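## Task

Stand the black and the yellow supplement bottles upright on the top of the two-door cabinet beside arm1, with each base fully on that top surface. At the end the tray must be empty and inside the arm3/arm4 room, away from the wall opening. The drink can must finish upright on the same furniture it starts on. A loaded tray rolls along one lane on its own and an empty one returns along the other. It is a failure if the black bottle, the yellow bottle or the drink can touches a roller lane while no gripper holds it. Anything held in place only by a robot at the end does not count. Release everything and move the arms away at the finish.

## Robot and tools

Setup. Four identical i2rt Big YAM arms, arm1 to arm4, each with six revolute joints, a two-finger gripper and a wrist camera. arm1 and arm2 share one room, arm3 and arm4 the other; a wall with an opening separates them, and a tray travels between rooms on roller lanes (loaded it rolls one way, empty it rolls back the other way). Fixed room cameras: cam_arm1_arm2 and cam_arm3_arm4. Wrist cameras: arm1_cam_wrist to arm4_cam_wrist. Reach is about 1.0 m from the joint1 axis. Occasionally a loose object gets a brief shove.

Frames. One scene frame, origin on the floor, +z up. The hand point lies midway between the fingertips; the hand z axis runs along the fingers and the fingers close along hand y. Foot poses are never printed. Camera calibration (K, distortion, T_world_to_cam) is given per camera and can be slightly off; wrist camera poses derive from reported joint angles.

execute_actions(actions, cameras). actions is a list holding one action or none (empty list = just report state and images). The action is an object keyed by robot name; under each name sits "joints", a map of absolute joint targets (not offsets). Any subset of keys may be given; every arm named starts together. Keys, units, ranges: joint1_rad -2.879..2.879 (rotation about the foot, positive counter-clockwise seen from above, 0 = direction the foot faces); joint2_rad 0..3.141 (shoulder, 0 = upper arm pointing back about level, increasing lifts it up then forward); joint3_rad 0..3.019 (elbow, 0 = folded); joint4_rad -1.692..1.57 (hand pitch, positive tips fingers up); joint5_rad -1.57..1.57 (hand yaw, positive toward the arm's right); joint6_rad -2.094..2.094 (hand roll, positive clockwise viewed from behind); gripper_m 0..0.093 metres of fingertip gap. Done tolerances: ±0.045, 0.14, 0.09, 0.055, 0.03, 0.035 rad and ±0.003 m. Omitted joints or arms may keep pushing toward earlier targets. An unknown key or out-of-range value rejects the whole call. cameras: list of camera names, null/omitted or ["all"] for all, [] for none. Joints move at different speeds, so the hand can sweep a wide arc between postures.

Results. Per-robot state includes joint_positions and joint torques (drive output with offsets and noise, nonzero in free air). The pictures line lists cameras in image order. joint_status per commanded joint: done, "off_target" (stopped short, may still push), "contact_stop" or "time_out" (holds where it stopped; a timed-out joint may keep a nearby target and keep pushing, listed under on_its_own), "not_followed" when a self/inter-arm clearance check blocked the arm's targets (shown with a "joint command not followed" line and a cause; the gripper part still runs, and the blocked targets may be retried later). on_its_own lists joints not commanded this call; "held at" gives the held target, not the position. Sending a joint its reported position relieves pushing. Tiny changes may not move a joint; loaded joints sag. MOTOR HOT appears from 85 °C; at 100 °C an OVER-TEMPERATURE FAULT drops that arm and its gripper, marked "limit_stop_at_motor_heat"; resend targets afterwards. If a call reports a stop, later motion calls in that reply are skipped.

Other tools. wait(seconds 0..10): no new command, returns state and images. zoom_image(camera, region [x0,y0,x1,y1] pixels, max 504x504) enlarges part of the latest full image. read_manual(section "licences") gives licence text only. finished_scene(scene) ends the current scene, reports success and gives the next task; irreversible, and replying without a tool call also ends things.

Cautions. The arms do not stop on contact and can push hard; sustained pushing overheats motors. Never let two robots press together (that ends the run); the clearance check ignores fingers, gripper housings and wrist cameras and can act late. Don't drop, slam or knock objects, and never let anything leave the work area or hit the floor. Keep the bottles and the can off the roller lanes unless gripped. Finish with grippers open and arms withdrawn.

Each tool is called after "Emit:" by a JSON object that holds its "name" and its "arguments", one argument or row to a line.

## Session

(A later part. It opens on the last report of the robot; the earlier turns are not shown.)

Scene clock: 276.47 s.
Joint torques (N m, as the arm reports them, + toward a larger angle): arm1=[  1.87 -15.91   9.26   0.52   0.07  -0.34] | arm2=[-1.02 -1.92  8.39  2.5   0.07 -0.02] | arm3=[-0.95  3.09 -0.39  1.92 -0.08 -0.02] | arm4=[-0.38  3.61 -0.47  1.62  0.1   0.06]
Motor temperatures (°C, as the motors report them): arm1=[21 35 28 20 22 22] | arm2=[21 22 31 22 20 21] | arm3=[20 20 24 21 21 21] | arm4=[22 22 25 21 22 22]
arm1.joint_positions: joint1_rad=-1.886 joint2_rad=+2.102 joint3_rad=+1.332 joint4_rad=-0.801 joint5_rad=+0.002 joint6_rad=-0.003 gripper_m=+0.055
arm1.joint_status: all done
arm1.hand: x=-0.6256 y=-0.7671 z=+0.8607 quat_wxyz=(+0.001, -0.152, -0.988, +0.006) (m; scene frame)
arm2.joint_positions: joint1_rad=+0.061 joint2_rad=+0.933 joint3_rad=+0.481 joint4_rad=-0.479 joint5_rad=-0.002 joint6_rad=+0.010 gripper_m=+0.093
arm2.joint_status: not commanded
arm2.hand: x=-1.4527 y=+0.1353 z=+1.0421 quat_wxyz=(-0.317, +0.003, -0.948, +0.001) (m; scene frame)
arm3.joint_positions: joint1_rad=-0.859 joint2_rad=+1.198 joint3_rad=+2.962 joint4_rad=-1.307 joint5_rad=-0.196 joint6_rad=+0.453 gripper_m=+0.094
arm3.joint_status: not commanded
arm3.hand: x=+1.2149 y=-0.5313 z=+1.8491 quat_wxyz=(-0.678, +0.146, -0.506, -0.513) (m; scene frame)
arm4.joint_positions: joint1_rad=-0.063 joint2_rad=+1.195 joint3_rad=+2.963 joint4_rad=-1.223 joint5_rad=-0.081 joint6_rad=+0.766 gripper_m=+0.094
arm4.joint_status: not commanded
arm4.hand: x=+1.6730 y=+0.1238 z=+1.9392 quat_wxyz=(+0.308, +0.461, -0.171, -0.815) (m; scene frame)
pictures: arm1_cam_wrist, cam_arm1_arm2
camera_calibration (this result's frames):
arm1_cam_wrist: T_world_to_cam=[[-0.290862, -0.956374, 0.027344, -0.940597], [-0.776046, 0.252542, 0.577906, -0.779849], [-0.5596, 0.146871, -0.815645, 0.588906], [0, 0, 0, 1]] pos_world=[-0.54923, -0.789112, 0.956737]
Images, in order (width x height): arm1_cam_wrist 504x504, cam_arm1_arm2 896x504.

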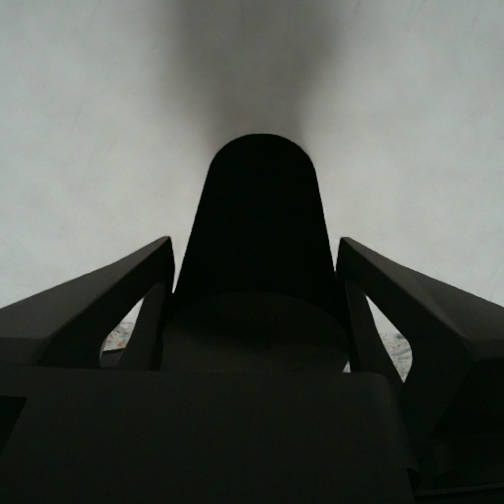

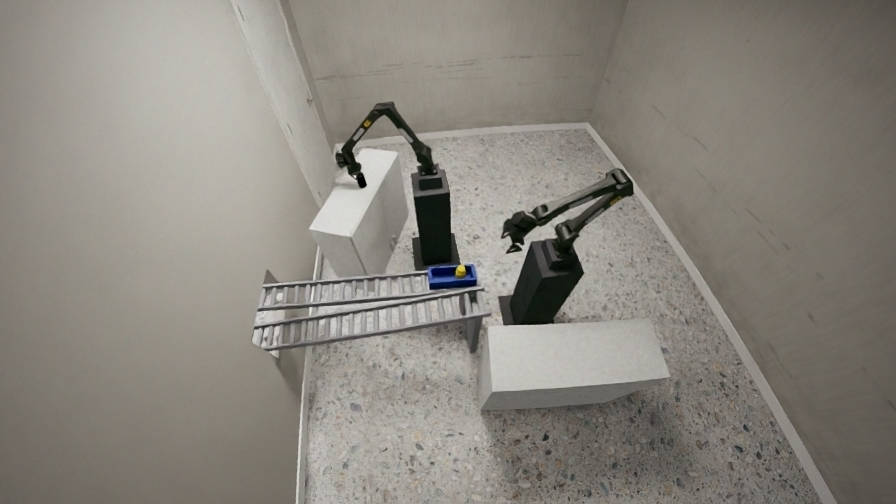

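Emit:
{"name": "execute_actions", "arguments": {
  "actions": [
    {"arm1": {"joints": {"joint2_rad": 2.15, "joint4_rad": -0.748}}}
  ],
  "cameras": ["arm1_cam_wrist", "cam_arm1_arm2"]
}}

Scene clock: 288.60 s.
Joint torques (N m, as the arm reports them, + toward a larger angle): arm1=[  2.1  -13.39   9.37   1.3    0.06  -0.31] | arm2=[-1.03 -1.95  8.39  2.5   0.07 -0.03] | arm3=[-1.63  3.42 -0.48  1.83 -0.07  0.06] | arm4=[-0.46  3.96 -0.47  1.69  0.12  0.07]
Motor temperatures (°C, as the motors report them): arm1=[21 35 29 20 22 22] | arm2=[21 22 31 22 20 21] | arm3=[20 20 24 21 21 21] | arm4=[22 22 25 21 22 22]
arm1.joint_positions: joint1_rad=-1.886 joint2_rad=+2.104 joint3_rad=+1.332 joint4_rad=-0.772 joint5_rad=+0.001 joint6_rad=-0.003 gripper_m=+0.055
arm1.joint_status: all done
arm1.hand: x=-0.6194 y=-0.7690 z=+0.8596 quat_wxyz=(-0.012, -0.152, -0.988, +0.008) (m; scene frame)
arm2.joint_positions: joint1_rad=+0.061 joint2_rad=+0.933 joint3_rad=+0.481 joint4_rad=-0.479 joint5_rad=-0.002 joint6_rad=+0.010 gripper_m=+0.093
arm2.joint_status: not commanded
arm2.hand: x=-1.4527 y=+0.1353 z=+1.0421 quat_wxyz=(-0.317, +0.003, -0.948, +0.001) (m; scene frame)
arm3.joint_positions: joint1_rad=-0.859 joint2_rad=+1.198 joint3_rad=+2.962 joint4_rad=-1.307 joint5_rad=-0.196 joint6_rad=+0.453 gripper_m=+0.094
arm3.joint_status: not commanded
arm3.hand: x=+1.2149 y=-0.5313 z=+1.8491 quat_wxyz=(-0.678, +0.146, -0.506, -0.513) (m; scene frame)
arm4.joint_positions: joint1_rad=-0.063 joint2_rad=+1.195 joint3_rad=+2.963 joint4_rad=-1.223 joint5_rad=-0.081 joint6_rad=+0.766 gripper_m=+0.094
arm4.joint_status: not commanded
arm4.hand: x=+1.6730 y=+0.1238 z=+1.9392 quat_wxyz=(+0.308, +0.461, -0.171, -0.815) (m; scene frame)
pictures: arm1_cam_wrist, cam_arm1_arm2
camera_calibration (this result's frames):
arm1_cam_wrist: T_world_to_cam=[[-0.291275, -0.95625, 0.0272818, -0.940701], [-0.79041, 0.256629, 0.556231, -0.760993], [-0.538898, 0.140453, -0.83058, 0.612488], [0, 0, 0, 1]] pos_world=[-0.545431, -0.790278, 0.957672]
Images, in order (width x height): arm1_cam_wrist 504x504, cam_arm1_arm2 896x504.

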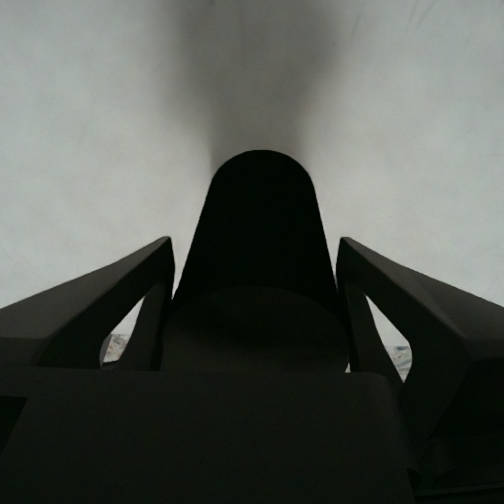

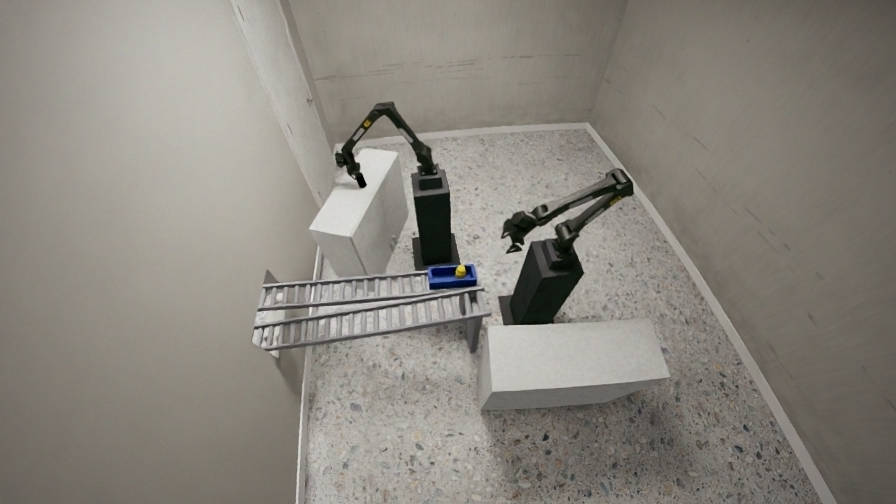

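Emit:
{"name": "execute_actions", "arguments": {
  "actions": [
    {"arm1": {"joints": {"joint2_rad": 2.11, "joint4_rad": -0.808}}}
  ],
  "cameras": ["arm1_cam_wrist"]
}}

Emit:
{"name": "execute_actions", "arguments": {
  "actions": [
    {"arm1": {"joints": {"gripper_m": 0.093}}}
  ],
  "cameras": ["arm1_cam_wrist", "cam_arm1_arm2"]
}}

Scene clock: 292.93 s.
Joint torques (N m, as the arm reports them, + toward a larger angle): arm1=[  2.24 -16.23   9.29   0.05   0.07  -0.32] | arm2=[-1.07 -1.93  8.39  2.5   0.07 -0.02] | arm3=[-0.49  3.08 -0.37  1.73 -0.12  0.1 ] | arm4=[-0.08  3.34 -0.5   1.65  0.11  0.04]
Motor temperatures (°C, as the motors report them): arm1=[21 34 29 20 22 22] | arm2=[21 22 31 22 20 21] | arm3=[20 20 24 21 21 21] | arm4=[22 22 25 21 22 22]
arm1.joint_positions: joint1_rad=-1.886 joint2_rad=+2.104 joint3_rad=+1.332 joint4_rad=-0.794 joint5_rad=+0.001 joint6_rad=-0.003 gripper_m=+0.055
arm1.joint_status: all done
arm1.hand: x=-0.6246 y=-0.7674 z=+0.8595 quat_wxyz=(-0.001, -0.152, -0.988, +0.006) (m; scene frame)
arm2.joint_positions: joint1_rad=+0.061 joint2_rad=+0.933 joint3_rad=+0.481 joint4_rad=-0.479 joint5_rad=-0.002 joint6_rad=+0.010 gripper_m=+0.093
arm2.joint_status: not commanded
arm2.hand: x=-1.4527 y=+0.1353 z=+1.0421 quat_wxyz=(-0.317, +0.003, -0.948, +0.001) (m; scene frame)
arm3.joint_positions: joint1_rad=-0.859 joint2_rad=+1.198 joint3_rad=+2.962 joint4_rad=-1.307 joint5_rad=-0.196 joint6_rad=+0.453 gripper_m=+0.094
arm3.joint_status: not commanded
arm3.hand: x=+1.2149 y=-0.5313 z=+1.8491 quat_wxyz=(-0.678, +0.146, -0.506, -0.513) (m; scene frame)
arm4.joint_positions: joint1_rad=-0.063 joint2_rad=+1.195 joint3_rad=+2.963 joint4_rad=-1.223 joint5_rad=-0.081 joint6_rad=+0.766 gripper_m=+0.094
arm4.joint_status: not commanded
arm4.hand: x=+1.6730 y=+0.1238 z=+1.9392 quat_wxyz=(+0.308, +0.461, -0.171, -0.815) (m; scene frame)
pictures: arm1_cam_wrist
camera_calibration (this result's frames):
arm1_cam_wrist: T_world_to_cam=[[-0.29093, -0.956363, 0.0270144, -0.940276], [-0.778428, 0.253029, 0.574479, -0.776435], [-0.556246, 0.146104, -0.818073, 0.592152], [0, 0, 0, 1]] pos_world=[-0.548571, -0.789301, 0.95587]
Images, in order (width x height): arm1_cam_wrist 504x504.

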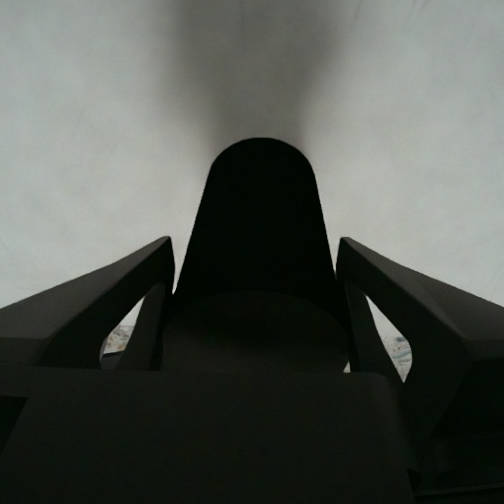

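Scene clock: 293.57 s.
Joint torques (N m, as the arm reports them, + toward a larger angle): arm1=[  1.88 -16.54   9.19   0.24   0.07  -0.32] | arm2=[-1.02 -1.92  8.39  2.5   0.07 -0.03] | arm3=[-1.72  3.21 -0.36  1.57 -0.05  0.03] | arm4=[-0.33  3.68 -0.37  1.77  0.09  0.06]
Motor temperatures (°C, as the motors report them): arm1=[21 34 29 20 22 22] | arm2=[21 22 31 22 20 21] | arm3=[20 20 24 21 21 21] | arm4=[22 22 25 21 22 22]
arm1.joint_positions: joint1_rad=-1.886 joint2_rad=+2.104 joint3_rad=+1.332 joint4_rad=-0.800 joint5_rad=+0.001 joint6_rad=-0.003 gripper_m=+0.093
arm1.joint_status: all done
arm1.hand: x=-0.6260 y=-0.7669 z=+0.8595 quat_wxyz=(+0.002, -0.152, -0.988, +0.006) (m; scene frame)
arm2.joint_positions: joint1_rad=+0.061 joint2_rad=+0.933 joint3_rad=+0.481 joint4_rad=-0.479 joint5_rad=-0.002 joint6_rad=+0.010 gripper_m=+0.093
arm2.joint_status: not commanded
arm2.hand: x=-1.4527 y=+0.1353 z=+1.0421 quat_wxyz=(-0.317, +0.003, -0.948, +0.001) (m; scene frame)
arm3.joint_positions: joint1_rad=-0.859 joint2_rad=+1.198 joint3_rad=+2.962 joint4_rad=-1.307 joint5_rad=-0.196 joint6_rad=+0.453 gripper_m=+0.094
arm3.joint_status: not commanded
arm3.hand: x=+1.2149 y=-0.5313 z=+1.8491 quat_wxyz=(-0.678, +0.146, -0.506, -0.513) (m; scene frame)
arm4.joint_positions: joint1_rad=-0.063 joint2_rad=+1.195 joint3_rad=+2.963 joint4_rad=-1.223 joint5_rad=-0.081 joint6_rad=+0.766 gripper_m=+0.094
arm4.joint_status: not commanded
arm4.hand: x=+1.6730 y=+0.1238 z=+1.9392 quat_wxyz=(+0.308, +0.461, -0.171, -0.815) (m; scene frame)
pictures: arm1_cam_wrist, cam_arm1_arm2
camera_calibration (this result's frames):
arm1_cam_wrist: T_world_to_cam=[[-0.290836, -0.956394, 0.0269392, -0.940157], [-0.775055, 0.252013, 0.579464, -0.780615], [-0.560985, 0.147649, -0.814553, 0.586482], [0, 0, 0, 1]] pos_world=[-0.549444, -0.789029, 0.955386]
Images, in order (width x height): arm1_cam_wrist 504x504, cam_arm1_arm2 896x504.

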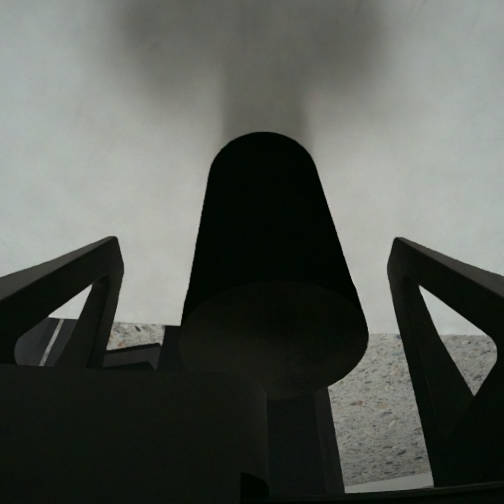

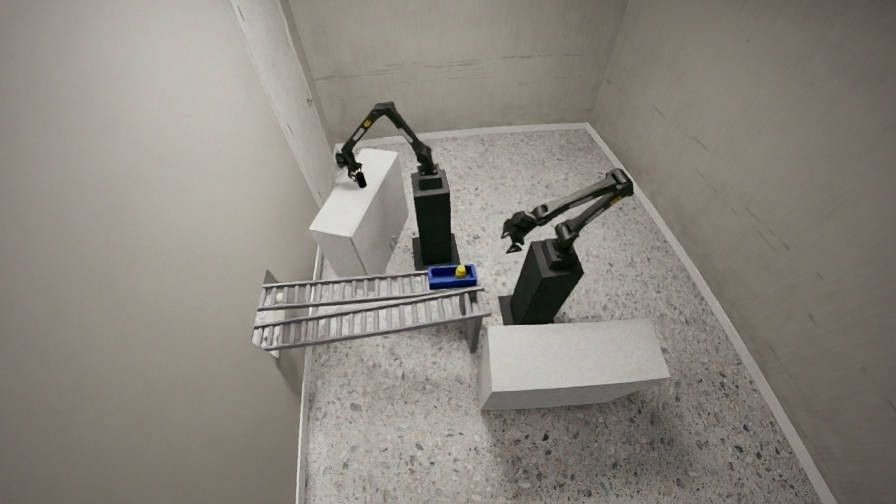

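Emit:
{"name": "execute_actions", "arguments": {
  "actions": [
    {"arm1": {"joints": {"joint2_rad": 1.95, "joint3_rad": 1.35, "joint4_rad": -0.95}}}
  ],
  "cameras": []
}}

Emit:
{"name": "execute_actions", "arguments": {
  "actions": [
    {"arm1": {"joints": {"joint1_rad": 0.172, "joint2_rad": 2.2, "joint3_rad": 1.65, "joint4_rad": -0.98, "joint6_rad": 0.185}}}
  ],
  "cameras": ["arm1_cam_wrist", "cam_arm1_arm2"]
}}

Scene clock: 321.40 s.
Joint torques (N m, as the arm reports them, + toward a larger angle): arm1=[  2.33 -14.6    9.52   0.26   0.07  -0.29] | arm2=[-1.05 -1.94  8.4   2.5   0.07 -0.03] | arm3=[-1.76  2.64 -0.22  1.74 -0.19  0.07] | arm4=[ 0.1   3.64 -0.43  1.62  0.12  0.08]
Motor temperatures (°C, as the motors report them): arm1=[21 35 30 20 22 22] | arm2=[21 22 32 22 20 21] | arm3=[20 20 23 21 21 21] | arm4=[22 22 25 21 22 22]
arm1.joint_positions: joint1_rad=-1.886 joint2_rad=+1.933 joint3_rad=+1.332 joint4_rad=-0.942 joint5_rad=+0.001 joint6_rad=-0.003 gripper_m=+0.093
arm1.joint_status: all done
arm1.hand: x=-0.6302 y=-0.7646 z=+0.9487 quat_wxyz=(-0.012, -0.152, -0.988, +0.008) (m; scene frame)
arm2.joint_positions: joint1_rad=+0.061 joint2_rad=+0.933 joint3_rad=+0.481 joint4_rad=-0.479 joint5_rad=-0.002 joint6_rad=+0.010 gripper_m=+0.093
arm2.joint_status: not commanded
arm2.hand: x=-1.4527 y=+0.1353 z=+1.0421 quat_wxyz=(-0.317, +0.003, -0.948, +0.001) (m; scene frame)
arm3.joint_positions: joint1_rad=-0.859 joint2_rad=+1.198 joint3_rad=+2.962 joint4_rad=-1.307 joint5_rad=-0.196 joint6_rad=+0.453 gripper_m=+0.094
arm3.joint_status: not commanded
arm3.hand: x=+1.2149 y=-0.5313 z=+1.8491 quat_wxyz=(-0.678, +0.146, -0.506, -0.513) (m; scene frame)
arm4.joint_positions: joint1_rad=-0.063 joint2_rad=+1.195 joint3_rad=+2.963 joint4_rad=-1.223 joint5_rad=-0.081 joint6_rad=+0.766 gripper_m=+0.094
arm4.joint_status: not commanded
arm4.hand: x=+1.6730 y=+0.1238 z=+1.9392 quat_wxyz=(+0.308, +0.461, -0.171, -0.815) (m; scene frame)
pictures: none
No camera images: the call's "cameras" was empty. Leave "cameras" out to get every camera's image.

Scene clock: 323.67 s.
Joint torques (N m, as the arm reports them, + toward a larger angle): arm1=[  0.59 -20.05   8.78   0.35   0.17  -0.07] | arm2=[-1.06 -1.94  8.39  2.5   0.07 -0.03] | arm3=[-1.46  3.07 -0.45  1.82 -0.08  0.06] | arm4=[-0.44  3.42 -0.37  1.69  0.08  0.09]
Motor temperatures (°C, as the motors report them): arm1=[21 35 30 20 22 22] | arm2=[21 22 32 22 20 21] | arm3=[20 20 23 21 21 21] | arm4=[22 22 25 21 22 22]
arm1.joint_positions: joint1_rad=+0.182 joint2_rad=+2.209 joint3_rad=+1.645 joint4_rad=-0.973 joint5_rad=-0.001 joint6_rad=+0.170 gripper_m=+0.093
arm1.joint_status: all done
arm1.hand: x=-1.2653 y=+0.0213 z=+0.8892 quat_wxyz=(-0.004, +0.714, -0.700, -0.012) (m; scene frame)
arm2.joint_positions: joint1_rad=+0.061 joint2_rad=+0.933 joint3_rad=+0.481 joint4_rad=-0.479 joint5_rad=-0.002 joint6_rad=+0.010 gripper_m=+0.093
arm2.joint_status: not commanded
arm2.hand: x=-1.4527 y=+0.1353 z=+1.0421 quat_wxyz=(-0.317, +0.003, -0.948, +0.001) (m; scene frame)
arm3.joint_positions: joint1_rad=-0.859 joint2_rad=+1.198 joint3_rad=+2.962 joint4_rad=-1.307 joint5_rad=-0.196 joint6_rad=+0.453 gripper_m=+0.094
arm3.joint_status: not commanded
arm3.hand: x=+1.2149 y=-0.5313 z=+1.8491 quat_wxyz=(-0.678, +0.146, -0.506, -0.513) (m; scene frame)
arm4.joint_positions: joint1_rad=-0.063 joint2_rad=+1.195 joint3_rad=+2.963 joint4_rad=-1.223 joint5_rad=-0.081 joint6_rad=+0.766 gripper_m=+0.094
arm4.joint_status: not commanded
arm4.hand: x=+1.6730 y=+0.1238 z=+1.9392 quat_wxyz=(+0.308, +0.461, -0.171, -0.815) (m; scene frame)
pictures: arm1_cam_wrist, cam_arm1_arm2
camera_calibration (this result's frames):
arm1_cam_wrist: T_world_to_cam=[[0.999567, 0.0291767, 0.00389199, 1.25918], [0.0220416, -0.829558, 0.557985, -0.441253], [0.0195088, -0.557658, -0.829842, 0.898747], [0, 0, 0, 1]] pos_world=[-1.26644, 0.0984091, 0.98713]
Images, in order (width x height): arm1_cam_wrist 504x504, cam_arm1_arm2 896x504.

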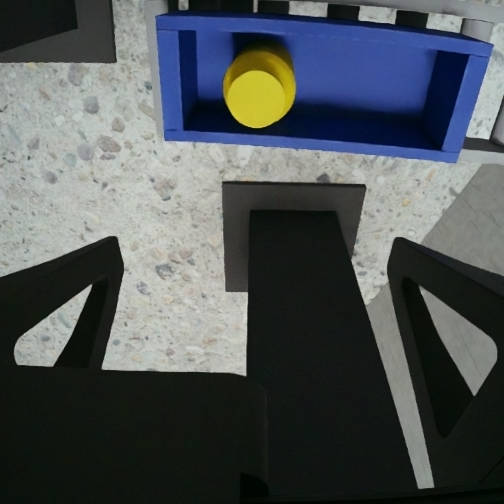

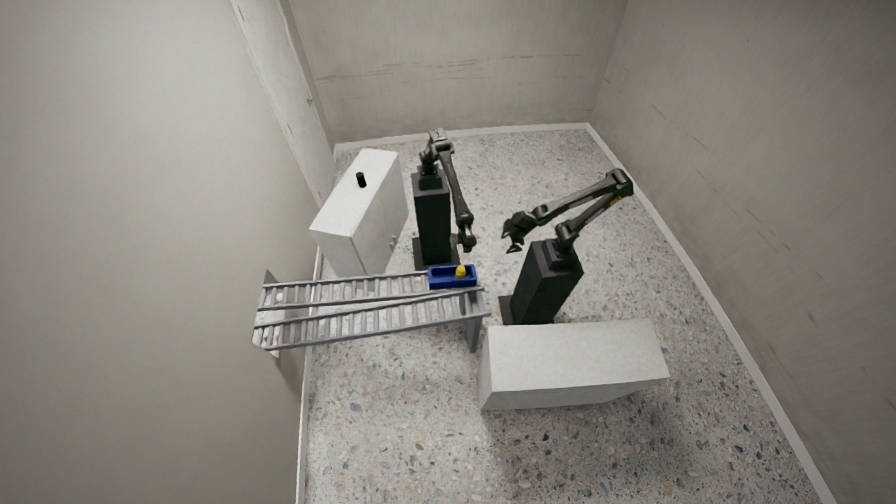

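Emit:
{"name": "execute_actions", "arguments": {
  "actions": [
    {"arm1": {"joints": {"joint1_rad": 0.155, "joint2_rad": 2.512, "joint3_rad": 1.752, "joint4_rad": -0.765, "joint6_rad": 0.22}}}
  ],
  "cameras": ["arm1_cam_wrist", "arm2_cam_wrist"]
}}

Scene clock: 334.03 s.
Joint torques (N m, as the arm reports them, + toward a larger angle): arm1=[  1.14 -21.06   8.61   0.76   0.16  -0.05] | arm2=[-1.06 -1.93  8.39  2.48  0.07 -0.03] | arm3=[-0.99  3.89 -0.39  1.7  -0.06  0.09] | arm4=[-0.16  3.17 -0.33  1.74  0.16  0.02]
Motor temperatures (°C, as the motors report them): arm1=[21 37 30 20 22 22] | arm2=[21 22 32 22 20 21] | arm3=[20 20 23 21 21 21] | arm4=[22 22 25 21 22 22]
arm1.joint_positions: joint1_rad=+0.164 joint2_rad=+2.520 joint3_rad=+1.732 joint4_rad=-0.772 joint5_rad=-0.001 joint6_rad=+0.205 gripper_m=+0.093
arm1.joint_status: all done
arm1.hand: x=-1.2562 y=+0.0295 z=+0.7235 quat_wxyz=(+0.003, +0.695, -0.719, -0.002) (m; scene frame)
arm2.joint_positions: joint1_rad=+0.061 joint2_rad=+0.933 joint3_rad=+0.481 joint4_rad=-0.479 joint5_rad=-0.002 joint6_rad=+0.010 gripper_m=+0.093
arm2.joint_status: not commanded
arm2.hand: x=-1.4527 y=+0.1353 z=+1.0421 quat_wxyz=(-0.317, +0.003, -0.948, +0.001) (m; scene frame)
arm3.joint_positions: joint1_rad=-0.859 joint2_rad=+1.198 joint3_rad=+2.962 joint4_rad=-1.307 joint5_rad=-0.196 joint6_rad=+0.453 gripper_m=+0.094
arm3.joint_status: not commanded
arm3.hand: x=+1.2149 y=-0.5313 z=+1.8491 quat_wxyz=(-0.678, +0.146, -0.506, -0.513) (m; scene frame)
arm4.joint_positions: joint1_rad=-0.063 joint2_rad=+1.195 joint3_rad=+2.963 joint4_rad=-1.223 joint5_rad=-0.081 joint6_rad=+0.766 gripper_m=+0.094
arm4.joint_status: not commanded
arm4.hand: x=+1.6730 y=+0.1238 z=+1.9392 quat_wxyz=(+0.308, +0.461, -0.171, -0.815) (m; scene frame)
pictures: arm1_cam_wrist, arm2_cam_wrist
camera_calibration (this result's frames):
arm1_cam_wrist: T_world_to_cam=[[0.999691, -0.023552, 0.00790575, 1.24929], [-0.02379, -0.815853, 0.57777, -0.414512], [-0.00715774, -0.57778, -0.816161, 0.722849], [0, 0, 0, 1]] pos_world=[-1.25359, 0.10889, 0.819577]
arm2_cam_wrist: T_world_to_cam=[[0.00593774, -0.999982, 0.00107264, 0.140669], [-0.999891, -0.00595172, -0.013538, -1.43344], [0.0135441, -0.000992138, -0.999908, 1.18581], [0, 0, 0, 1]] pos_world=[-1.45018, 0.133312, 1.16614]
Images, in order (width x height): arm1_cam_wrist 504x504, arm2_cam_wrist 504x504.

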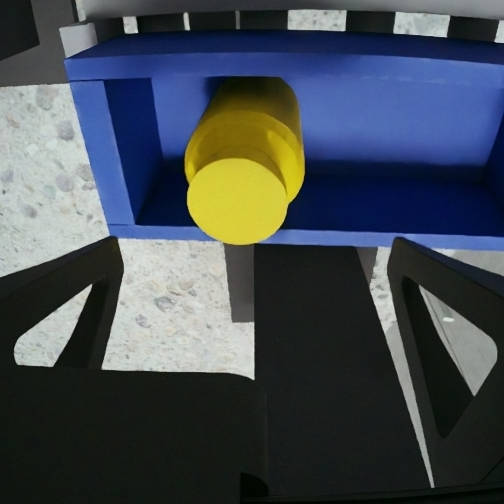

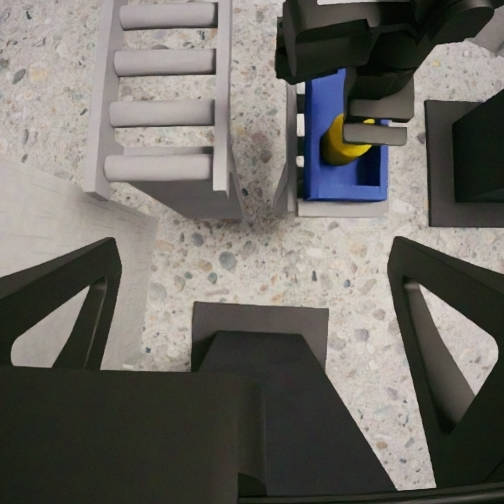

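Emit:
{"name": "zoom_image", "arguments": {
  "camera": "arm1_cam_wrist",
  "region": [140, 60, 350, 260]
}}

Region (140, 60, 350, 260) of arm1_cam_wrist's 504x504 image, scaled by 2.400, with more detail than that image has; it fills the top 480 rows of this view, and the rest is white.

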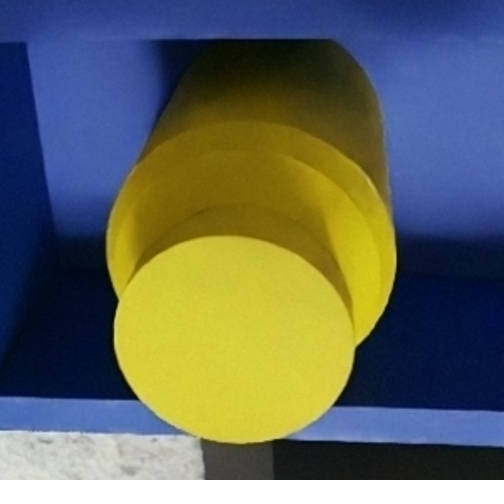

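Emit:
{"name": "execute_actions", "arguments": {
  "actions": [
    {"arm1": {"joints": {"joint2_rad": 2.716, "joint3_rad": 1.868, "joint4_rad": -0.685}}}
  ],
  "cameras": ["arm1_cam_wrist", "arm2_cam_wrist"]
}}

Scene clock: 363.17 s.
Joint torques (N m, as the arm reports them, + toward a larger angle): arm1=[  0.98 -21.78   7.34   0.47   0.17  -0.07] | arm2=[-1.04 -1.95  8.39  2.48  0.07 -0.03] | arm3=[-1.79  3.36 -0.38  1.79 -0.07  0.03] | arm4=[ 0.12  3.68 -0.44  1.6   0.11  0.1 ]
Motor temperatures (°C, as the motors report them): arm1=[21 40 30 20 22 22] | arm2=[21 22 33 22 20 21] | arm3=[20 20 23 21 21 21] | arm4=[22 22 25 21 22 22]
arm1.joint_positions: joint1_rad=+0.164 joint2_rad=+2.729 joint3_rad=+1.857 joint4_rad=-0.686 joint5_rad=-0.001 joint6_rad=+0.205 gripper_m=+0.093
arm1.joint_status: all done
arm1.hand: x=-1.2573 y=+0.0325 z=+0.6265 quat_wxyz=(+0.002, +0.695, -0.719, -0.004) (m; scene frame)
arm2.joint_positions: joint1_rad=+0.061 joint2_rad=+0.933 joint3_rad=+0.481 joint4_rad=-0.479 joint5_rad=-0.002 joint6_rad=+0.010 gripper_m=+0.093
arm2.joint_status: not commanded
arm2.hand: x=-1.4527 y=+0.1353 z=+1.0421 quat_wxyz=(-0.317, +0.003, -0.948, +0.001) (m; scene frame)
arm3.joint_positions: joint1_rad=-0.859 joint2_rad=+1.198 joint3_rad=+2.962 joint4_rad=-1.307 joint5_rad=-0.196 joint6_rad=+0.453 gripper_m=+0.094
arm3.joint_status: not commanded
arm3.hand: x=+1.2149 y=-0.5313 z=+1.8491 quat_wxyz=(-0.678, +0.146, -0.506, -0.513) (m; scene frame)
arm4.joint_positions: joint1_rad=-0.063 joint2_rad=+1.195 joint3_rad=+2.963 joint4_rad=-1.223 joint5_rad=-0.081 joint6_rad=+0.766 gripper_m=+0.094
arm4.joint_status: not commanded
arm4.hand: x=+1.6730 y=+0.1238 z=+1.9392 quat_wxyz=(+0.308, +0.461, -0.171, -0.815) (m; scene frame)
pictures: arm1_cam_wrist, arm2_cam_wrist
camera_calibration (this result's frames):
arm1_cam_wrist: T_world_to_cam=[[0.999695, -0.023598, 0.0072398, 1.25167], [-0.0234687, -0.817802, 0.575021, -0.353781], [-0.00764865, -0.575016, -0.818106, 0.645939], [0, 0, 0, 1]] pos_world=[-1.25465, 0.11164, 0.722817]
arm2_cam_wrist: T_world_to_cam=[[0.00593774, -0.999982, 0.00107264, 0.140669], [-0.999891, -0.00595172, -0.013538, -1.43344], [0.0135441, -0.000992138, -0.999908, 1.18581], [0, 0, 0, 1]] pos_world=[-1.45018, 0.133312, 1.16614]
Images, in order (width x height): arm1_cam_wrist 504x504, arm2_cam_wrist 504x504.

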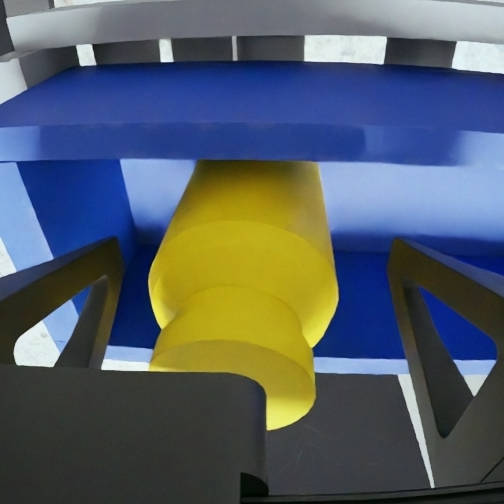

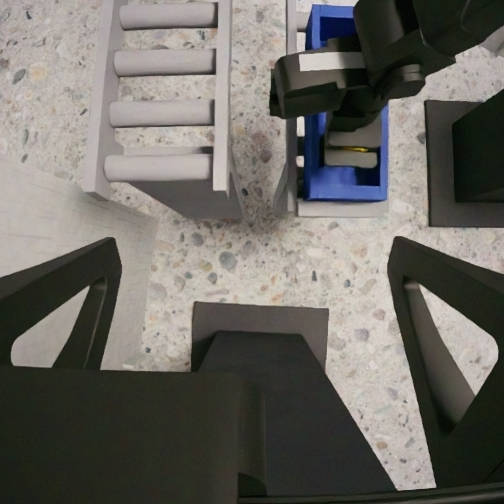

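Emit:
{"name": "execute_actions", "arguments": {
  "actions": [
    {"arm1": {"joints": {"joint2_rad": 2.762, "joint4_rad": -0.66}}}
  ],
  "cameras": ["arm1_cam_wrist"]
}}

Scene clock: 369.60 s.
Joint torques (N m, as the arm reports them, + toward a larger angle): arm1=[  0.88 -19.53   7.08   0.78   0.18  -0.1 ] | arm2=[-1.05 -1.93  8.39  2.49  0.07 -0.02] | arm3=[-0.64  3.54 -0.44  1.81 -0.06  0.01] | arm4=[-0.1   3.52 -0.54  1.69  0.12  0.04]
Motor temperatures (°C, as the motors report them): arm1=[21 40 29 20 22 22] | arm2=[21 22 33 22 20 21] | arm3=[20 20 23 21 21 21] | arm4=[22 22 25 21 22 22]
arm1.joint_positions: joint1_rad=+0.164 joint2_rad=+2.740 joint3_rad=+1.857 joint4_rad=-0.669 joint5_rad=-0.001 joint6_rad=+0.205 gripper_m=+0.093
arm1.joint_status: all done
arm1.hand: x=-1.2572 y=+0.0316 z=+0.6197 quat_wxyz=(+0.000, +0.695, -0.719, -0.006) (m; scene frame)
arm2.joint_positions: joint1_rad=+0.061 joint2_rad=+0.933 joint3_rad=+0.481 joint4_rad=-0.479 joint5_rad=-0.002 joint6_rad=+0.010 gripper_m=+0.093
arm2.joint_status: not commanded
arm2.hand: x=-1.4527 y=+0.1353 z=+1.0421 quat_wxyz=(-0.317, +0.003, -0.948, +0.001) (m; scene frame)
arm3.joint_positions: joint1_rad=-0.859 joint2_rad=+1.198 joint3_rad=+2.962 joint4_rad=-1.307 joint5_rad=-0.196 joint6_rad=+0.453 gripper_m=+0.094
arm3.joint_status: not commanded
arm3.hand: x=+1.2149 y=-0.5313 z=+1.8491 quat_wxyz=(-0.678, +0.146, -0.506, -0.513) (m; scene frame)
arm4.joint_positions: joint1_rad=-0.063 joint2_rad=+1.195 joint3_rad=+2.963 joint4_rad=-1.223 joint5_rad=-0.081 joint6_rad=+0.766 gripper_m=+0.094
arm4.joint_status: not commanded
arm4.hand: x=+1.6730 y=+0.1238 z=+1.9392 quat_wxyz=(+0.308, +0.461, -0.171, -0.815) (m; scene frame)
pictures: arm1_cam_wrist
camera_calibration (this result's frames):
arm1_cam_wrist: T_world_to_cam=[[0.999701, -0.0236697, 0.00612956, 1.25228], [-0.0229369, -0.82103, 0.570424, -0.346998], [-0.00846923, -0.570394, -0.821328, 0.640648], [0, 0, 0, 1]] pos_world=[-1.25444, 0.110167, 0.716442]
Images, in order (width x height): arm1_cam_wrist 504x504.

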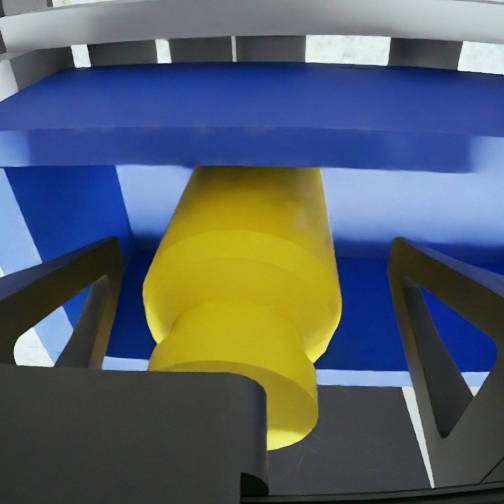

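Emit:
{"name": "execute_actions", "arguments": {
  "actions": [
    {"arm1": {"joints": {"joint2_rad": 2.745, "gripper_m": 0.03}}}
  ],
  "cameras": ["arm1_cam_wrist"]
}}

Scene clock: 371.97 s.
Joint torques (N m, as the arm reports them, + toward a larger angle): arm1=[  1.04 -20.96   7.03   0.78   0.11  -0.06] | arm2=[-1.04 -1.95  8.39  2.5   0.07 -0.03] | arm3=[-2.27  3.2  -0.47  1.67 -0.06  0.12] | arm4=[-0.12  3.49 -0.48  1.68  0.13  0.05]
Motor temperatures (°C, as the motors report them): arm1=[21 40 29 20 22 22] | arm2=[21 22 33 22 20 21] | arm3=[20 20 23 21 21 21] | arm4=[22 22 25 21 22 22]
arm1.joint_positions: joint1_rad=+0.164 joint2_rad=+2.740 joint3_rad=+1.857 joint4_rad=-0.667 joint5_rad=-0.001 joint6_rad=+0.206 gripper_m=+0.063
arm1.joint_status: gripper_m off_target (ended at +0.063, target +0.030); the others done
arm1.hand: x=-1.2572 y=+0.0320 z=+0.6197 quat_wxyz=(-0.001, +0.695, -0.719, -0.007) (m; scene frame)
arm2.joint_positions: joint1_rad=+0.061 joint2_rad=+0.933 joint3_rad=+0.481 joint4_rad=-0.479 joint5_rad=-0.002 joint6_rad=+0.010 gripper_m=+0.093
arm2.joint_status: not commanded
arm2.hand: x=-1.4527 y=+0.1353 z=+1.0421 quat_wxyz=(-0.317, +0.003, -0.948, +0.001) (m; scene frame)
arm3.joint_positions: joint1_rad=-0.859 joint2_rad=+1.198 joint3_rad=+2.962 joint4_rad=-1.307 joint5_rad=-0.196 joint6_rad=+0.453 gripper_m=+0.094
arm3.joint_status: not commanded
arm3.hand: x=+1.2149 y=-0.5313 z=+1.8491 quat_wxyz=(-0.678, +0.146, -0.506, -0.513) (m; scene frame)
arm4.joint_positions: joint1_rad=-0.063 joint2_rad=+1.195 joint3_rad=+2.963 joint4_rad=-1.223 joint5_rad=-0.081 joint6_rad=+0.766 gripper_m=+0.094
arm4.joint_status: not commanded
arm4.hand: x=+1.6730 y=+0.1238 z=+1.9392 quat_wxyz=(+0.308, +0.461, -0.171, -0.815) (m; scene frame)
pictures: arm1_cam_wrist
camera_calibration (this result's frames):
arm1_cam_wrist: T_world_to_cam=[[0.999672, -0.0248366, 0.00619581, 1.25224], [-0.0239471, -0.821891, 0.569141, -0.347135], [-0.00904326, -0.569103, -0.822217, 0.640656], [0, 0, 0, 1]] pos_world=[-1.25435, 0.110394, 0.716568]
Images, in order (width x height): arm1_cam_wrist 504x504.

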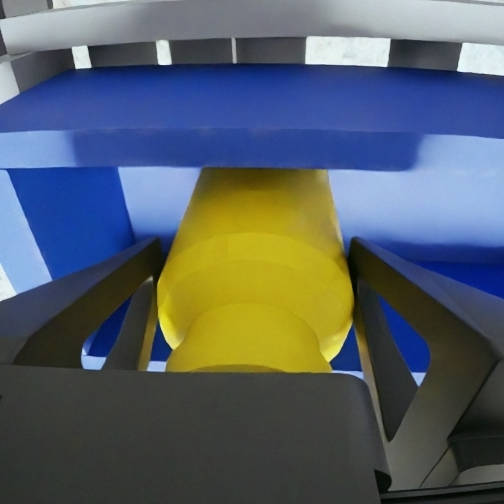

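Emit:
{"name": "execute_actions", "arguments": {
  "actions": [
    {"arm1": {"joints": {"joint2_rad": 2.657, "joint3_rad": 1.825, "joint4_rad": -0.710}}}
  ],
  "cameras": []
}}

Emit:
{"name": "execute_actions", "arguments": {
  "actions": [
    {"arm1": {"joints": {"joint2_rad": 2.56, "joint3_rad": 1.772, "joint4_rad": -0.757}}}
  ],
  "cameras": ["arm1_cam_wrist"]
}}

Scene clock: 379.57 s.
Joint torques (N m, as the arm reports them, + toward a larger angle): arm1=[  1.18 -22.56   6.76   0.17   0.15  -0.03] | arm2=[-1.03 -1.93  8.4   2.49  0.07 -0.02] | arm3=[-1.17  2.88 -0.41  1.69 -0.11  0.05] | arm4=[-0.05  3.47 -0.42  1.59  0.11  0.07]
Motor temperatures (°C, as the motors report them): arm1=[21 40 29 20 22 22] | arm2=[21 22 33 22 20 21] | arm3=[20 20 23 21 21 21] | arm4=[22 22 25 21 22 22]
arm1.joint_positions: joint1_rad=+0.164 joint2_rad=+2.681 joint3_rad=+1.819 joint4_rad=-0.702 joint5_rad=-0.001 joint6_rad=+0.206 gripper_m=+0.063
arm1.joint_status: all done
arm1.hand: x=-1.2565 y=+0.0290 z=+0.6466 quat_wxyz=(+0.003, +0.695, -0.719, -0.001) (m; scene frame)
arm2.joint_positions: joint1_rad=+0.061 joint2_rad=+0.933 joint3_rad=+0.481 joint4_rad=-0.479 joint5_rad=-0.002 joint6_rad=+0.010 gripper_m=+0.093
arm2.joint_status: not commanded
arm2.hand: x=-1.4527 y=+0.1353 z=+1.0421 quat_wxyz=(-0.317, +0.003, -0.948, +0.001) (m; scene frame)
arm3.joint_positions: joint1_rad=-0.859 joint2_rad=+1.198 joint3_rad=+2.962 joint4_rad=-1.307 joint5_rad=-0.196 joint6_rad=+0.453 gripper_m=+0.094
arm3.joint_status: not commanded
arm3.hand: x=+1.2149 y=-0.5313 z=+1.8491 quat_wxyz=(-0.678, +0.146, -0.506, -0.513) (m; scene frame)
arm4.joint_positions: joint1_rad=-0.063 joint2_rad=+1.195 joint3_rad=+2.963 joint4_rad=-1.223 joint5_rad=-0.081 joint6_rad=+0.766 gripper_m=+0.094
arm4.joint_status: not commanded
arm4.hand: x=+1.6730 y=+0.1238 z=+1.9392 quat_wxyz=(+0.308, +0.461, -0.171, -0.815) (m; scene frame)
pictures: none
No camera images: the call's "cameras" was empty. Leave "cameras" out to get every camera's image.

Scene clock: 380.57 s.
Joint torques (N m, as the arm reports them, + toward a larger angle): arm1=[  1.2  -21.4    7.54   0.24   0.14  -0.05] | arm2=[-1.04 -1.92  8.4   2.49  0.07 -0.03] | arm3=[-1.49  3.22 -0.37  1.96 -0.07  0.07] | arm4=[-0.46  3.72 -0.66  1.64  0.09  0.05]
Motor temperatures (°C, as the motors report them): arm1=[21 40 29 20 22 22] | arm2=[21 22 33 22 20 21] | arm3=[20 20 23 21 21 21] | arm4=[22 22 25 21 22 22]
arm1.joint_positions: joint1_rad=+0.164 joint2_rad=+2.571 joint3_rad=+1.764 joint4_rad=-0.750 joint5_rad=+0.000 joint6_rad=+0.206 gripper_m=+0.063
arm1.joint_status: all done
arm1.hand: x=-1.2568 y=+0.0333 z=+0.7010 quat_wxyz=(+0.001, +0.695, -0.719, -0.004) (m; scene frame)
arm2.joint_positions: joint1_rad=+0.061 joint2_rad=+0.933 joint3_rad=+0.481 joint4_rad=-0.479 joint5_rad=-0.002 joint6_rad=+0.010 gripper_m=+0.093
arm2.joint_status: not commanded
arm2.hand: x=-1.4527 y=+0.1353 z=+1.0421 quat_wxyz=(-0.317, +0.003, -0.948, +0.001) (m; scene frame)
arm3.joint_positions: joint1_rad=-0.859 joint2_rad=+1.198 joint3_rad=+2.962 joint4_rad=-1.307 joint5_rad=-0.196 joint6_rad=+0.453 gripper_m=+0.094
arm3.joint_status: not commanded
arm3.hand: x=+1.2149 y=-0.5313 z=+1.8491 quat_wxyz=(-0.678, +0.146, -0.506, -0.513) (m; scene frame)
arm4.joint_positions: joint1_rad=-0.063 joint2_rad=+1.195 joint3_rad=+2.963 joint4_rad=-1.223 joint5_rad=-0.081 joint6_rad=+0.766 gripper_m=+0.094
arm4.joint_status: not commanded
arm4.hand: x=+1.6730 y=+0.1238 z=+1.9392 quat_wxyz=(+0.308, +0.461, -0.171, -0.815) (m; scene frame)
pictures: arm1_cam_wrist
camera_calibration (this result's frames):
arm1_cam_wrist: T_world_to_cam=[[0.999663, -0.0247622, 0.00776116, 1.25033], [-0.0247308, -0.818492, 0.573986, -0.396832], [-0.00786069, -0.573984, -0.818829, 0.707552], [0, 0, 0, 1]] pos_world=[-1.25416, 0.112281, 0.797435]
Images, in order (width x height): arm1_cam_wrist 504x504.

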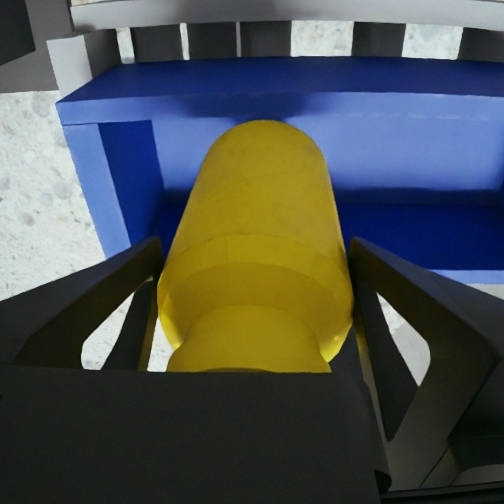

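Emit:
{"name": "execute_actions", "arguments": {
  "actions": [
    {"arm1": {"joints": {"joint1_rad": -1.55, "joint2_rad": 2.08, "joint3_rad": 1.575, "joint4_rad": -1.06}}}
  ],
  "cameras": ["arm1_cam_wrist", "arm2_cam_wrist", "cam_arm1_arm2"]
}}

Scene clock: 424.70 s.
Joint torques (N m, as the arm reports them, + toward a larger angle): arm1=[  2.65 -19.82   9.13   0.07   0.07  -0.07] | arm2=[-1.03 -1.91  8.4   2.48  0.07 -0.03] | arm3=[-1.89  3.55 -0.19  1.69 -0.07  0.05] | arm4=[ 0.16  3.71 -0.55  1.65  0.1   0.04]
Motor temperatures (°C, as the motors report them): arm1=[21 43 29 20 22 22] | arm2=[21 22 33 22 20 21] | arm3=[20 20 23 21 21 21] | arm4=[22 22 25 21 22 22]
arm1.joint_positions: joint1_rad=-1.561 joint2_rad=+2.092 joint3_rad=+1.566 joint4_rad=-1.052 joint5_rad=+0.002 joint6_rad=+0.206 gripper_m=+0.063
arm1.joint_status: all done
arm1.hand: x=-0.5481 y=-0.5901 z=+0.9351 quat_wxyz=(+0.005, -0.094, -0.996, +0.006) (m; scene frame)
arm2.joint_positions: joint1_rad=+0.061 joint2_rad=+0.933 joint3_rad=+0.481 joint4_rad=-0.479 joint5_rad=-0.002 joint6_rad=+0.010 gripper_m=+0.093
arm2.joint_status: not commanded
arm2.hand: x=-1.4527 y=+0.1353 z=+1.0421 quat_wxyz=(-0.317, +0.003, -0.948, +0.001) (m; scene frame)
arm3.joint_positions: joint1_rad=-0.859 joint2_rad=+1.198 joint3_rad=+2.962 joint4_rad=-1.307 joint5_rad=-0.196 joint6_rad=+0.453 gripper_m=+0.094
arm3.joint_status: not commanded
arm3.hand: x=+1.2149 y=-0.5313 z=+1.8491 quat_wxyz=(-0.678, +0.146, -0.506, -0.513) (m; scene frame)
arm4.joint_positions: joint1_rad=-0.063 joint2_rad=+1.195 joint3_rad=+2.963 joint4_rad=-1.223 joint5_rad=-0.081 joint6_rad=+0.765 gripper_m=+0.094
arm4.joint_status: not commanded
arm4.hand: x=+1.6730 y=+0.1238 z=+1.9392 quat_wxyz=(+0.308, +0.461, -0.171, -0.815) (m; scene frame)
pictures: arm1_cam_wrist, arm2_cam_wrist, cam_arm1_arm2
camera_calibration (this result's frames):
arm1_cam_wrist: T_world_to_cam=[[-0.177343, -0.983729, 0.0287507, -0.706015], [-0.795472, 0.160483, 0.584354, -0.878328], [-0.57946, 0.0807608, -0.810989, 0.612733], [0, 0, 0, 1]] pos_world=[-0.468837, -0.603055, 1.03047]
arm2_cam_wrist: T_world_to_cam=[[0.00593774, -0.999982, 0.00107264, 0.140669], [-0.999891, -0.00595172, -0.013538, -1.43344], [0.0135441, -0.000992138, -0.999908, 1.18581], [0, 0, 0, 1]] pos_world=[-1.45018, 0.133312, 1.16614]
Images, in order (width x height): arm1_cam_wrist 504x504, arm2_cam_wrist 504x504, cam_arm1_arm2 896x504.

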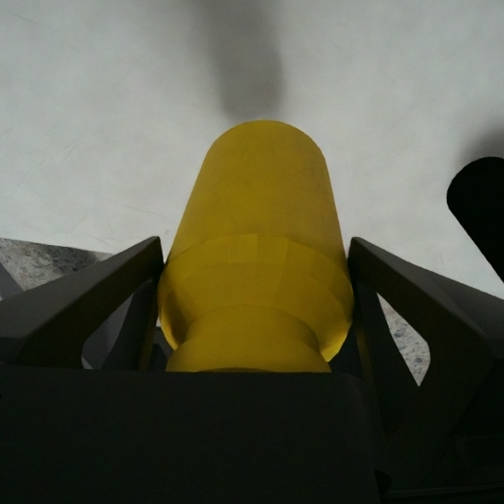

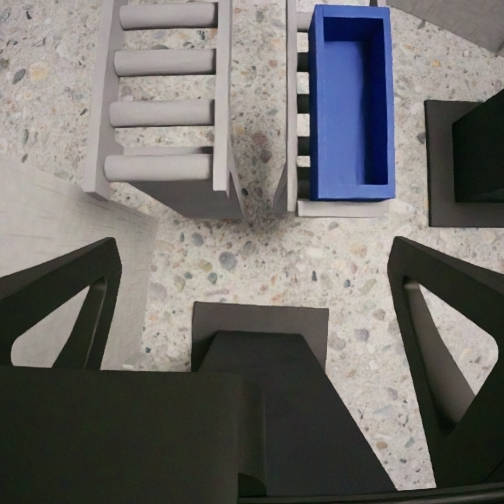

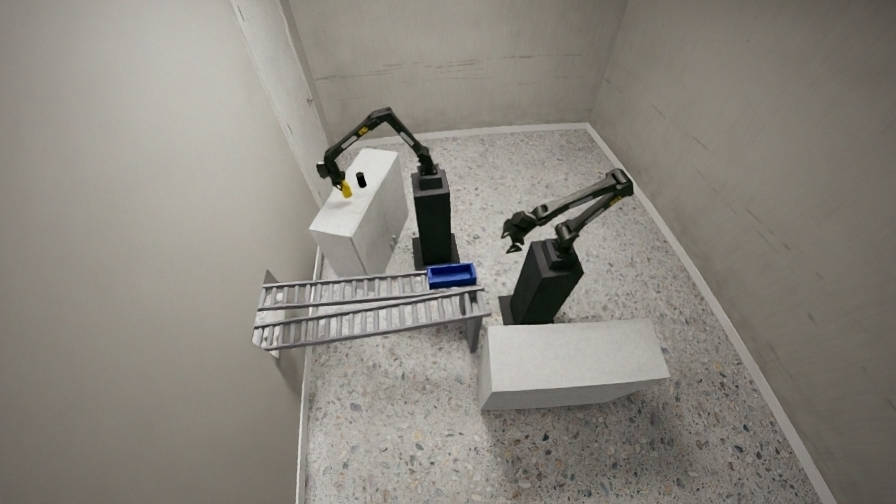

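Emit:
{"name": "execute_actions", "arguments": {
  "actions": [
    {"arm1": {"joints": {"joint2_rad": 2.178, "joint3_rad": 1.54, "joint4_rad": -0.915}}, "arm2": {"joints": {"joint1_rad": -0.125, "joint2_rad": 2.43, "joint3_rad": 1.535, "joint4_rad": -0.67, "joint5_rad": 0.0, "joint6_rad": -0.19, "gripper_m": 0.06}}}
  ],
  "cameras": ["arm1_cam_wrist", "arm2_cam_wrist", "cam_arm1_arm2"]
}}

Scene clock: 435.27 s.
Joint torques (N m, as the arm reports them, + toward a larger angle): arm1=[  2.36 -19.77   8.59   0.65   0.07  -0.08] | arm2=[ -0.99 -16.93   6.6    0.47   0.04  -0.02] | arm3=[-1.98  2.4  -0.54  1.81 -0.09  0.05] | arm4=[ 0.33  4.65 -0.39  1.55  0.13  0.06]
Motor temperatures (°C, as the motors report them): arm1=[21 42 30 20 22 22] | arm2=[21 22 34 22 20 21] | arm3=[20 20 23 21 21 21] | arm4=[22 22 25 21 22 22]
arm1.joint_positions: joint1_rad=-1.561 joint2_rad=+2.197 joint3_rad=+1.527 joint4_rad=-0.921 joint5_rad=+0.002 joint6_rad=+0.206 gripper_m=+0.063
arm1.joint_status: all done
arm1.hand: x=-0.5534 y=-0.5909 z=+0.8620 quat_wxyz=(+0.012, -0.094, -0.995, +0.007) (m; scene frame)
arm2.joint_positions: joint1_rad=-0.127 joint2_rad=+2.444 joint3_rad=+1.510 joint4_rad=-0.667 joint5_rad=-0.001 joint6_rad=-0.181 gripper_m=+0.060
arm2.joint_status: all done
arm2.hand: x=-1.2257 y=+0.0275 z=+0.7021 quat_wxyz=(+0.012, +0.003, -1.000, +0.002) (m; scene frame)
arm3.joint_positions: joint1_rad=-0.859 joint2_rad=+1.198 joint3_rad=+2.962 joint4_rad=-1.307 joint5_rad=-0.196 joint6_rad=+0.453 gripper_m=+0.094
arm3.joint_status: not commanded
arm3.hand: x=+1.2149 y=-0.5313 z=+1.8491 quat_wxyz=(-0.678, +0.146, -0.506, -0.513) (m; scene frame)
arm4.joint_positions: joint1_rad=-0.063 joint2_rad=+1.195 joint3_rad=+2.963 joint4_rad=-1.223 joint5_rad=-0.081 joint6_rad=+0.765 gripper_m=+0.094
arm4.joint_status: not commanded
arm4.hand: x=+1.6730 y=+0.1238 z=+1.9392 quat_wxyz=(+0.308, +0.461, -0.171, -0.815) (m; scene frame)
pictures: arm1_cam_wrist, arm2_cam_wrist, cam_arm1_arm2
camera_calibration (this result's frames):
arm1_cam_wrist: T_world_to_cam=[[-0.177054, -0.983697, 0.0315041, -0.707863], [-0.787125, 0.160744, 0.59548, -0.844591], [-0.590836, 0.0806345, -0.802752, 0.536957], [0, 0, 0, 1]] pos_world=[-0.472874, -0.603857, 0.956281]
arm2_cam_wrist: T_world_to_cam=[[0.00467143, -0.999987, 0.00185735, 0.0297636], [-0.792475, -0.00256923, 0.609898, -1.39525], [-0.609886, -0.004321, -0.792477, -0.0671213], [0, 0, 0, 1]] pos_world=[-1.14678, 0.0258885, 0.797713]
Images, in order (width x height): arm1_cam_wrist 504x504, arm2_cam_wrist 504x504, cam_arm1_arm2 896x504.

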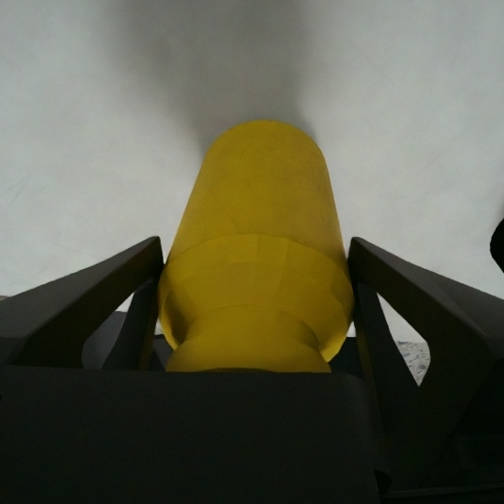

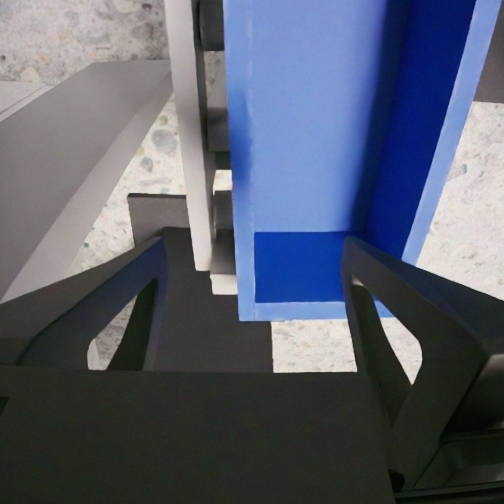

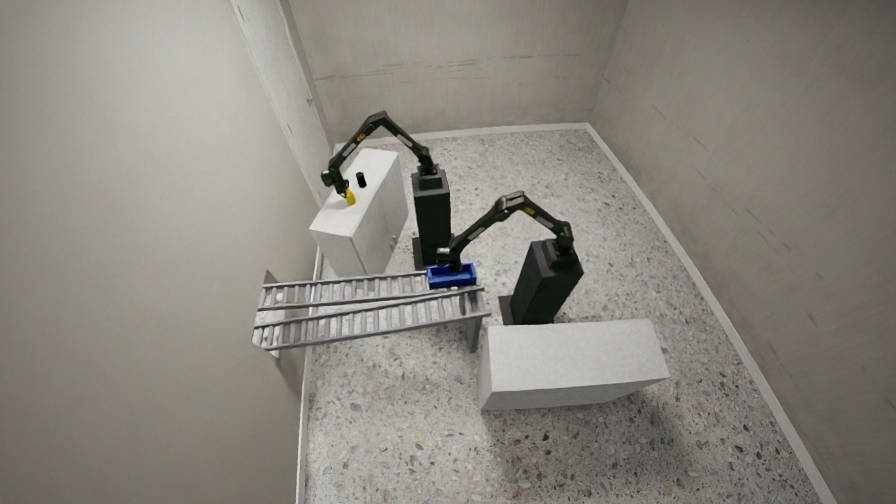

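Emit:
{"name": "execute_actions", "arguments": {
  "actions": [
    {"arm1": {"joints": {"joint2_rad": 2.228, "joint4_rad": -0.885}}, "arm2": {"joints": {"joint1_rad": -0.106, "joint2_rad": 2.596, "joint3_rad": 1.628, "joint4_rad": -0.568, "gripper_m": 0.05}}}
  ],
  "cameras": ["arm1_cam_wrist", "arm2_cam_wrist"]
}}

Scene clock: 454.63 s.
Joint torques (N m, as the arm reports them, + toward a larger angle): arm1=[  2.28 -17.24   8.69   0.69   0.06  -0.06] | arm2=[ -0.82 -16.69   5.07   0.84   0.04  -0.02] | arm3=[-0.98  3.43 -0.33  1.69 -0.09  0.07] | arm4=[-0.15  3.38 -0.36  1.74  0.12  0.04]
Motor temperatures (°C, as the motors report them): arm1=[21 42 31 20 22 22] | arm2=[21 28 32 22 20 21] | arm3=[20 20 23 21 21 21] | arm4=[22 22 25 21 22 22]
arm1.joint_positions: joint1_rad=-1.561 joint2_rad=+2.206 joint3_rad=+1.527 joint4_rad=-0.891 joint5_rad=+0.002 joint6_rad=+0.207 gripper_m=+0.063
arm1.joint_status: all done
arm1.hand: x=-0.5479 y=-0.5908 z=+0.8569 quat_wxyz=(+0.001, -0.094, -0.996, +0.006) (m; scene frame)
arm2.joint_positions: joint1_rad=-0.108 joint2_rad=+2.598 joint3_rad=+1.620 joint4_rad=-0.571 joint5_rad=-0.001 joint6_rad=-0.181 gripper_m=+0.050
arm2.joint_status: all done
arm2.hand: x=-1.1991 y=+0.0333 z=+0.6392 quat_wxyz=(-0.014, +0.012, -1.000, +0.006) (m; scene frame)
arm3.joint_positions: joint1_rad=-0.859 joint2_rad=+1.198 joint3_rad=+2.962 joint4_rad=-1.307 joint5_rad=-0.196 joint6_rad=+0.453 gripper_m=+0.094
arm3.joint_status: not commanded
arm3.hand: x=+1.2149 y=-0.5313 z=+1.8491 quat_wxyz=(-0.678, +0.146, -0.506, -0.513) (m; scene frame)
arm4.joint_positions: joint1_rad=-0.063 joint2_rad=+1.195 joint3_rad=+2.963 joint4_rad=-1.223 joint5_rad=-0.081 joint6_rad=+0.766 gripper_m=+0.094
arm4.joint_status: not commanded
arm4.hand: x=+1.6730 y=+0.1238 z=+1.9392 quat_wxyz=(+0.308, +0.461, -0.171, -0.815) (m; scene frame)
pictures: arm1_cam_wrist, arm2_cam_wrist
camera_calibration (this result's frames):
arm1_cam_wrist: T_world_to_cam=[[-0.177858, -0.983678, 0.0272611, -0.703461], [-0.799859, 0.160648, 0.578288, -0.829463], [-0.573229, 0.0810482, -0.815377, 0.556821], [0, 0, 0, 1]] pos_world=[-0.469384, -0.603857, 0.952865]
arm2_cam_wrist: T_world_to_cam=[[0.0231195, -0.999668, 0.0113526, 0.0516771], [-0.822815, -0.012577, 0.56817, -1.34519], [-0.567839, -0.0224769, -0.822833, -0.0302679], [0, 0, 0, 1]] pos_world=[-1.12522, 0.0340612, 0.738803]
Images, in order (width x height): arm1_cam_wrist 504x504, arm2_cam_wrist 504x504.

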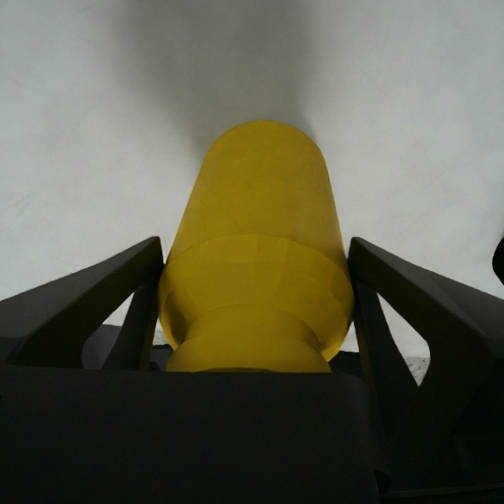

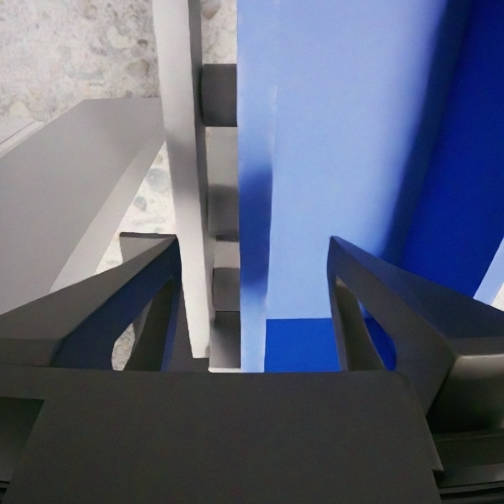

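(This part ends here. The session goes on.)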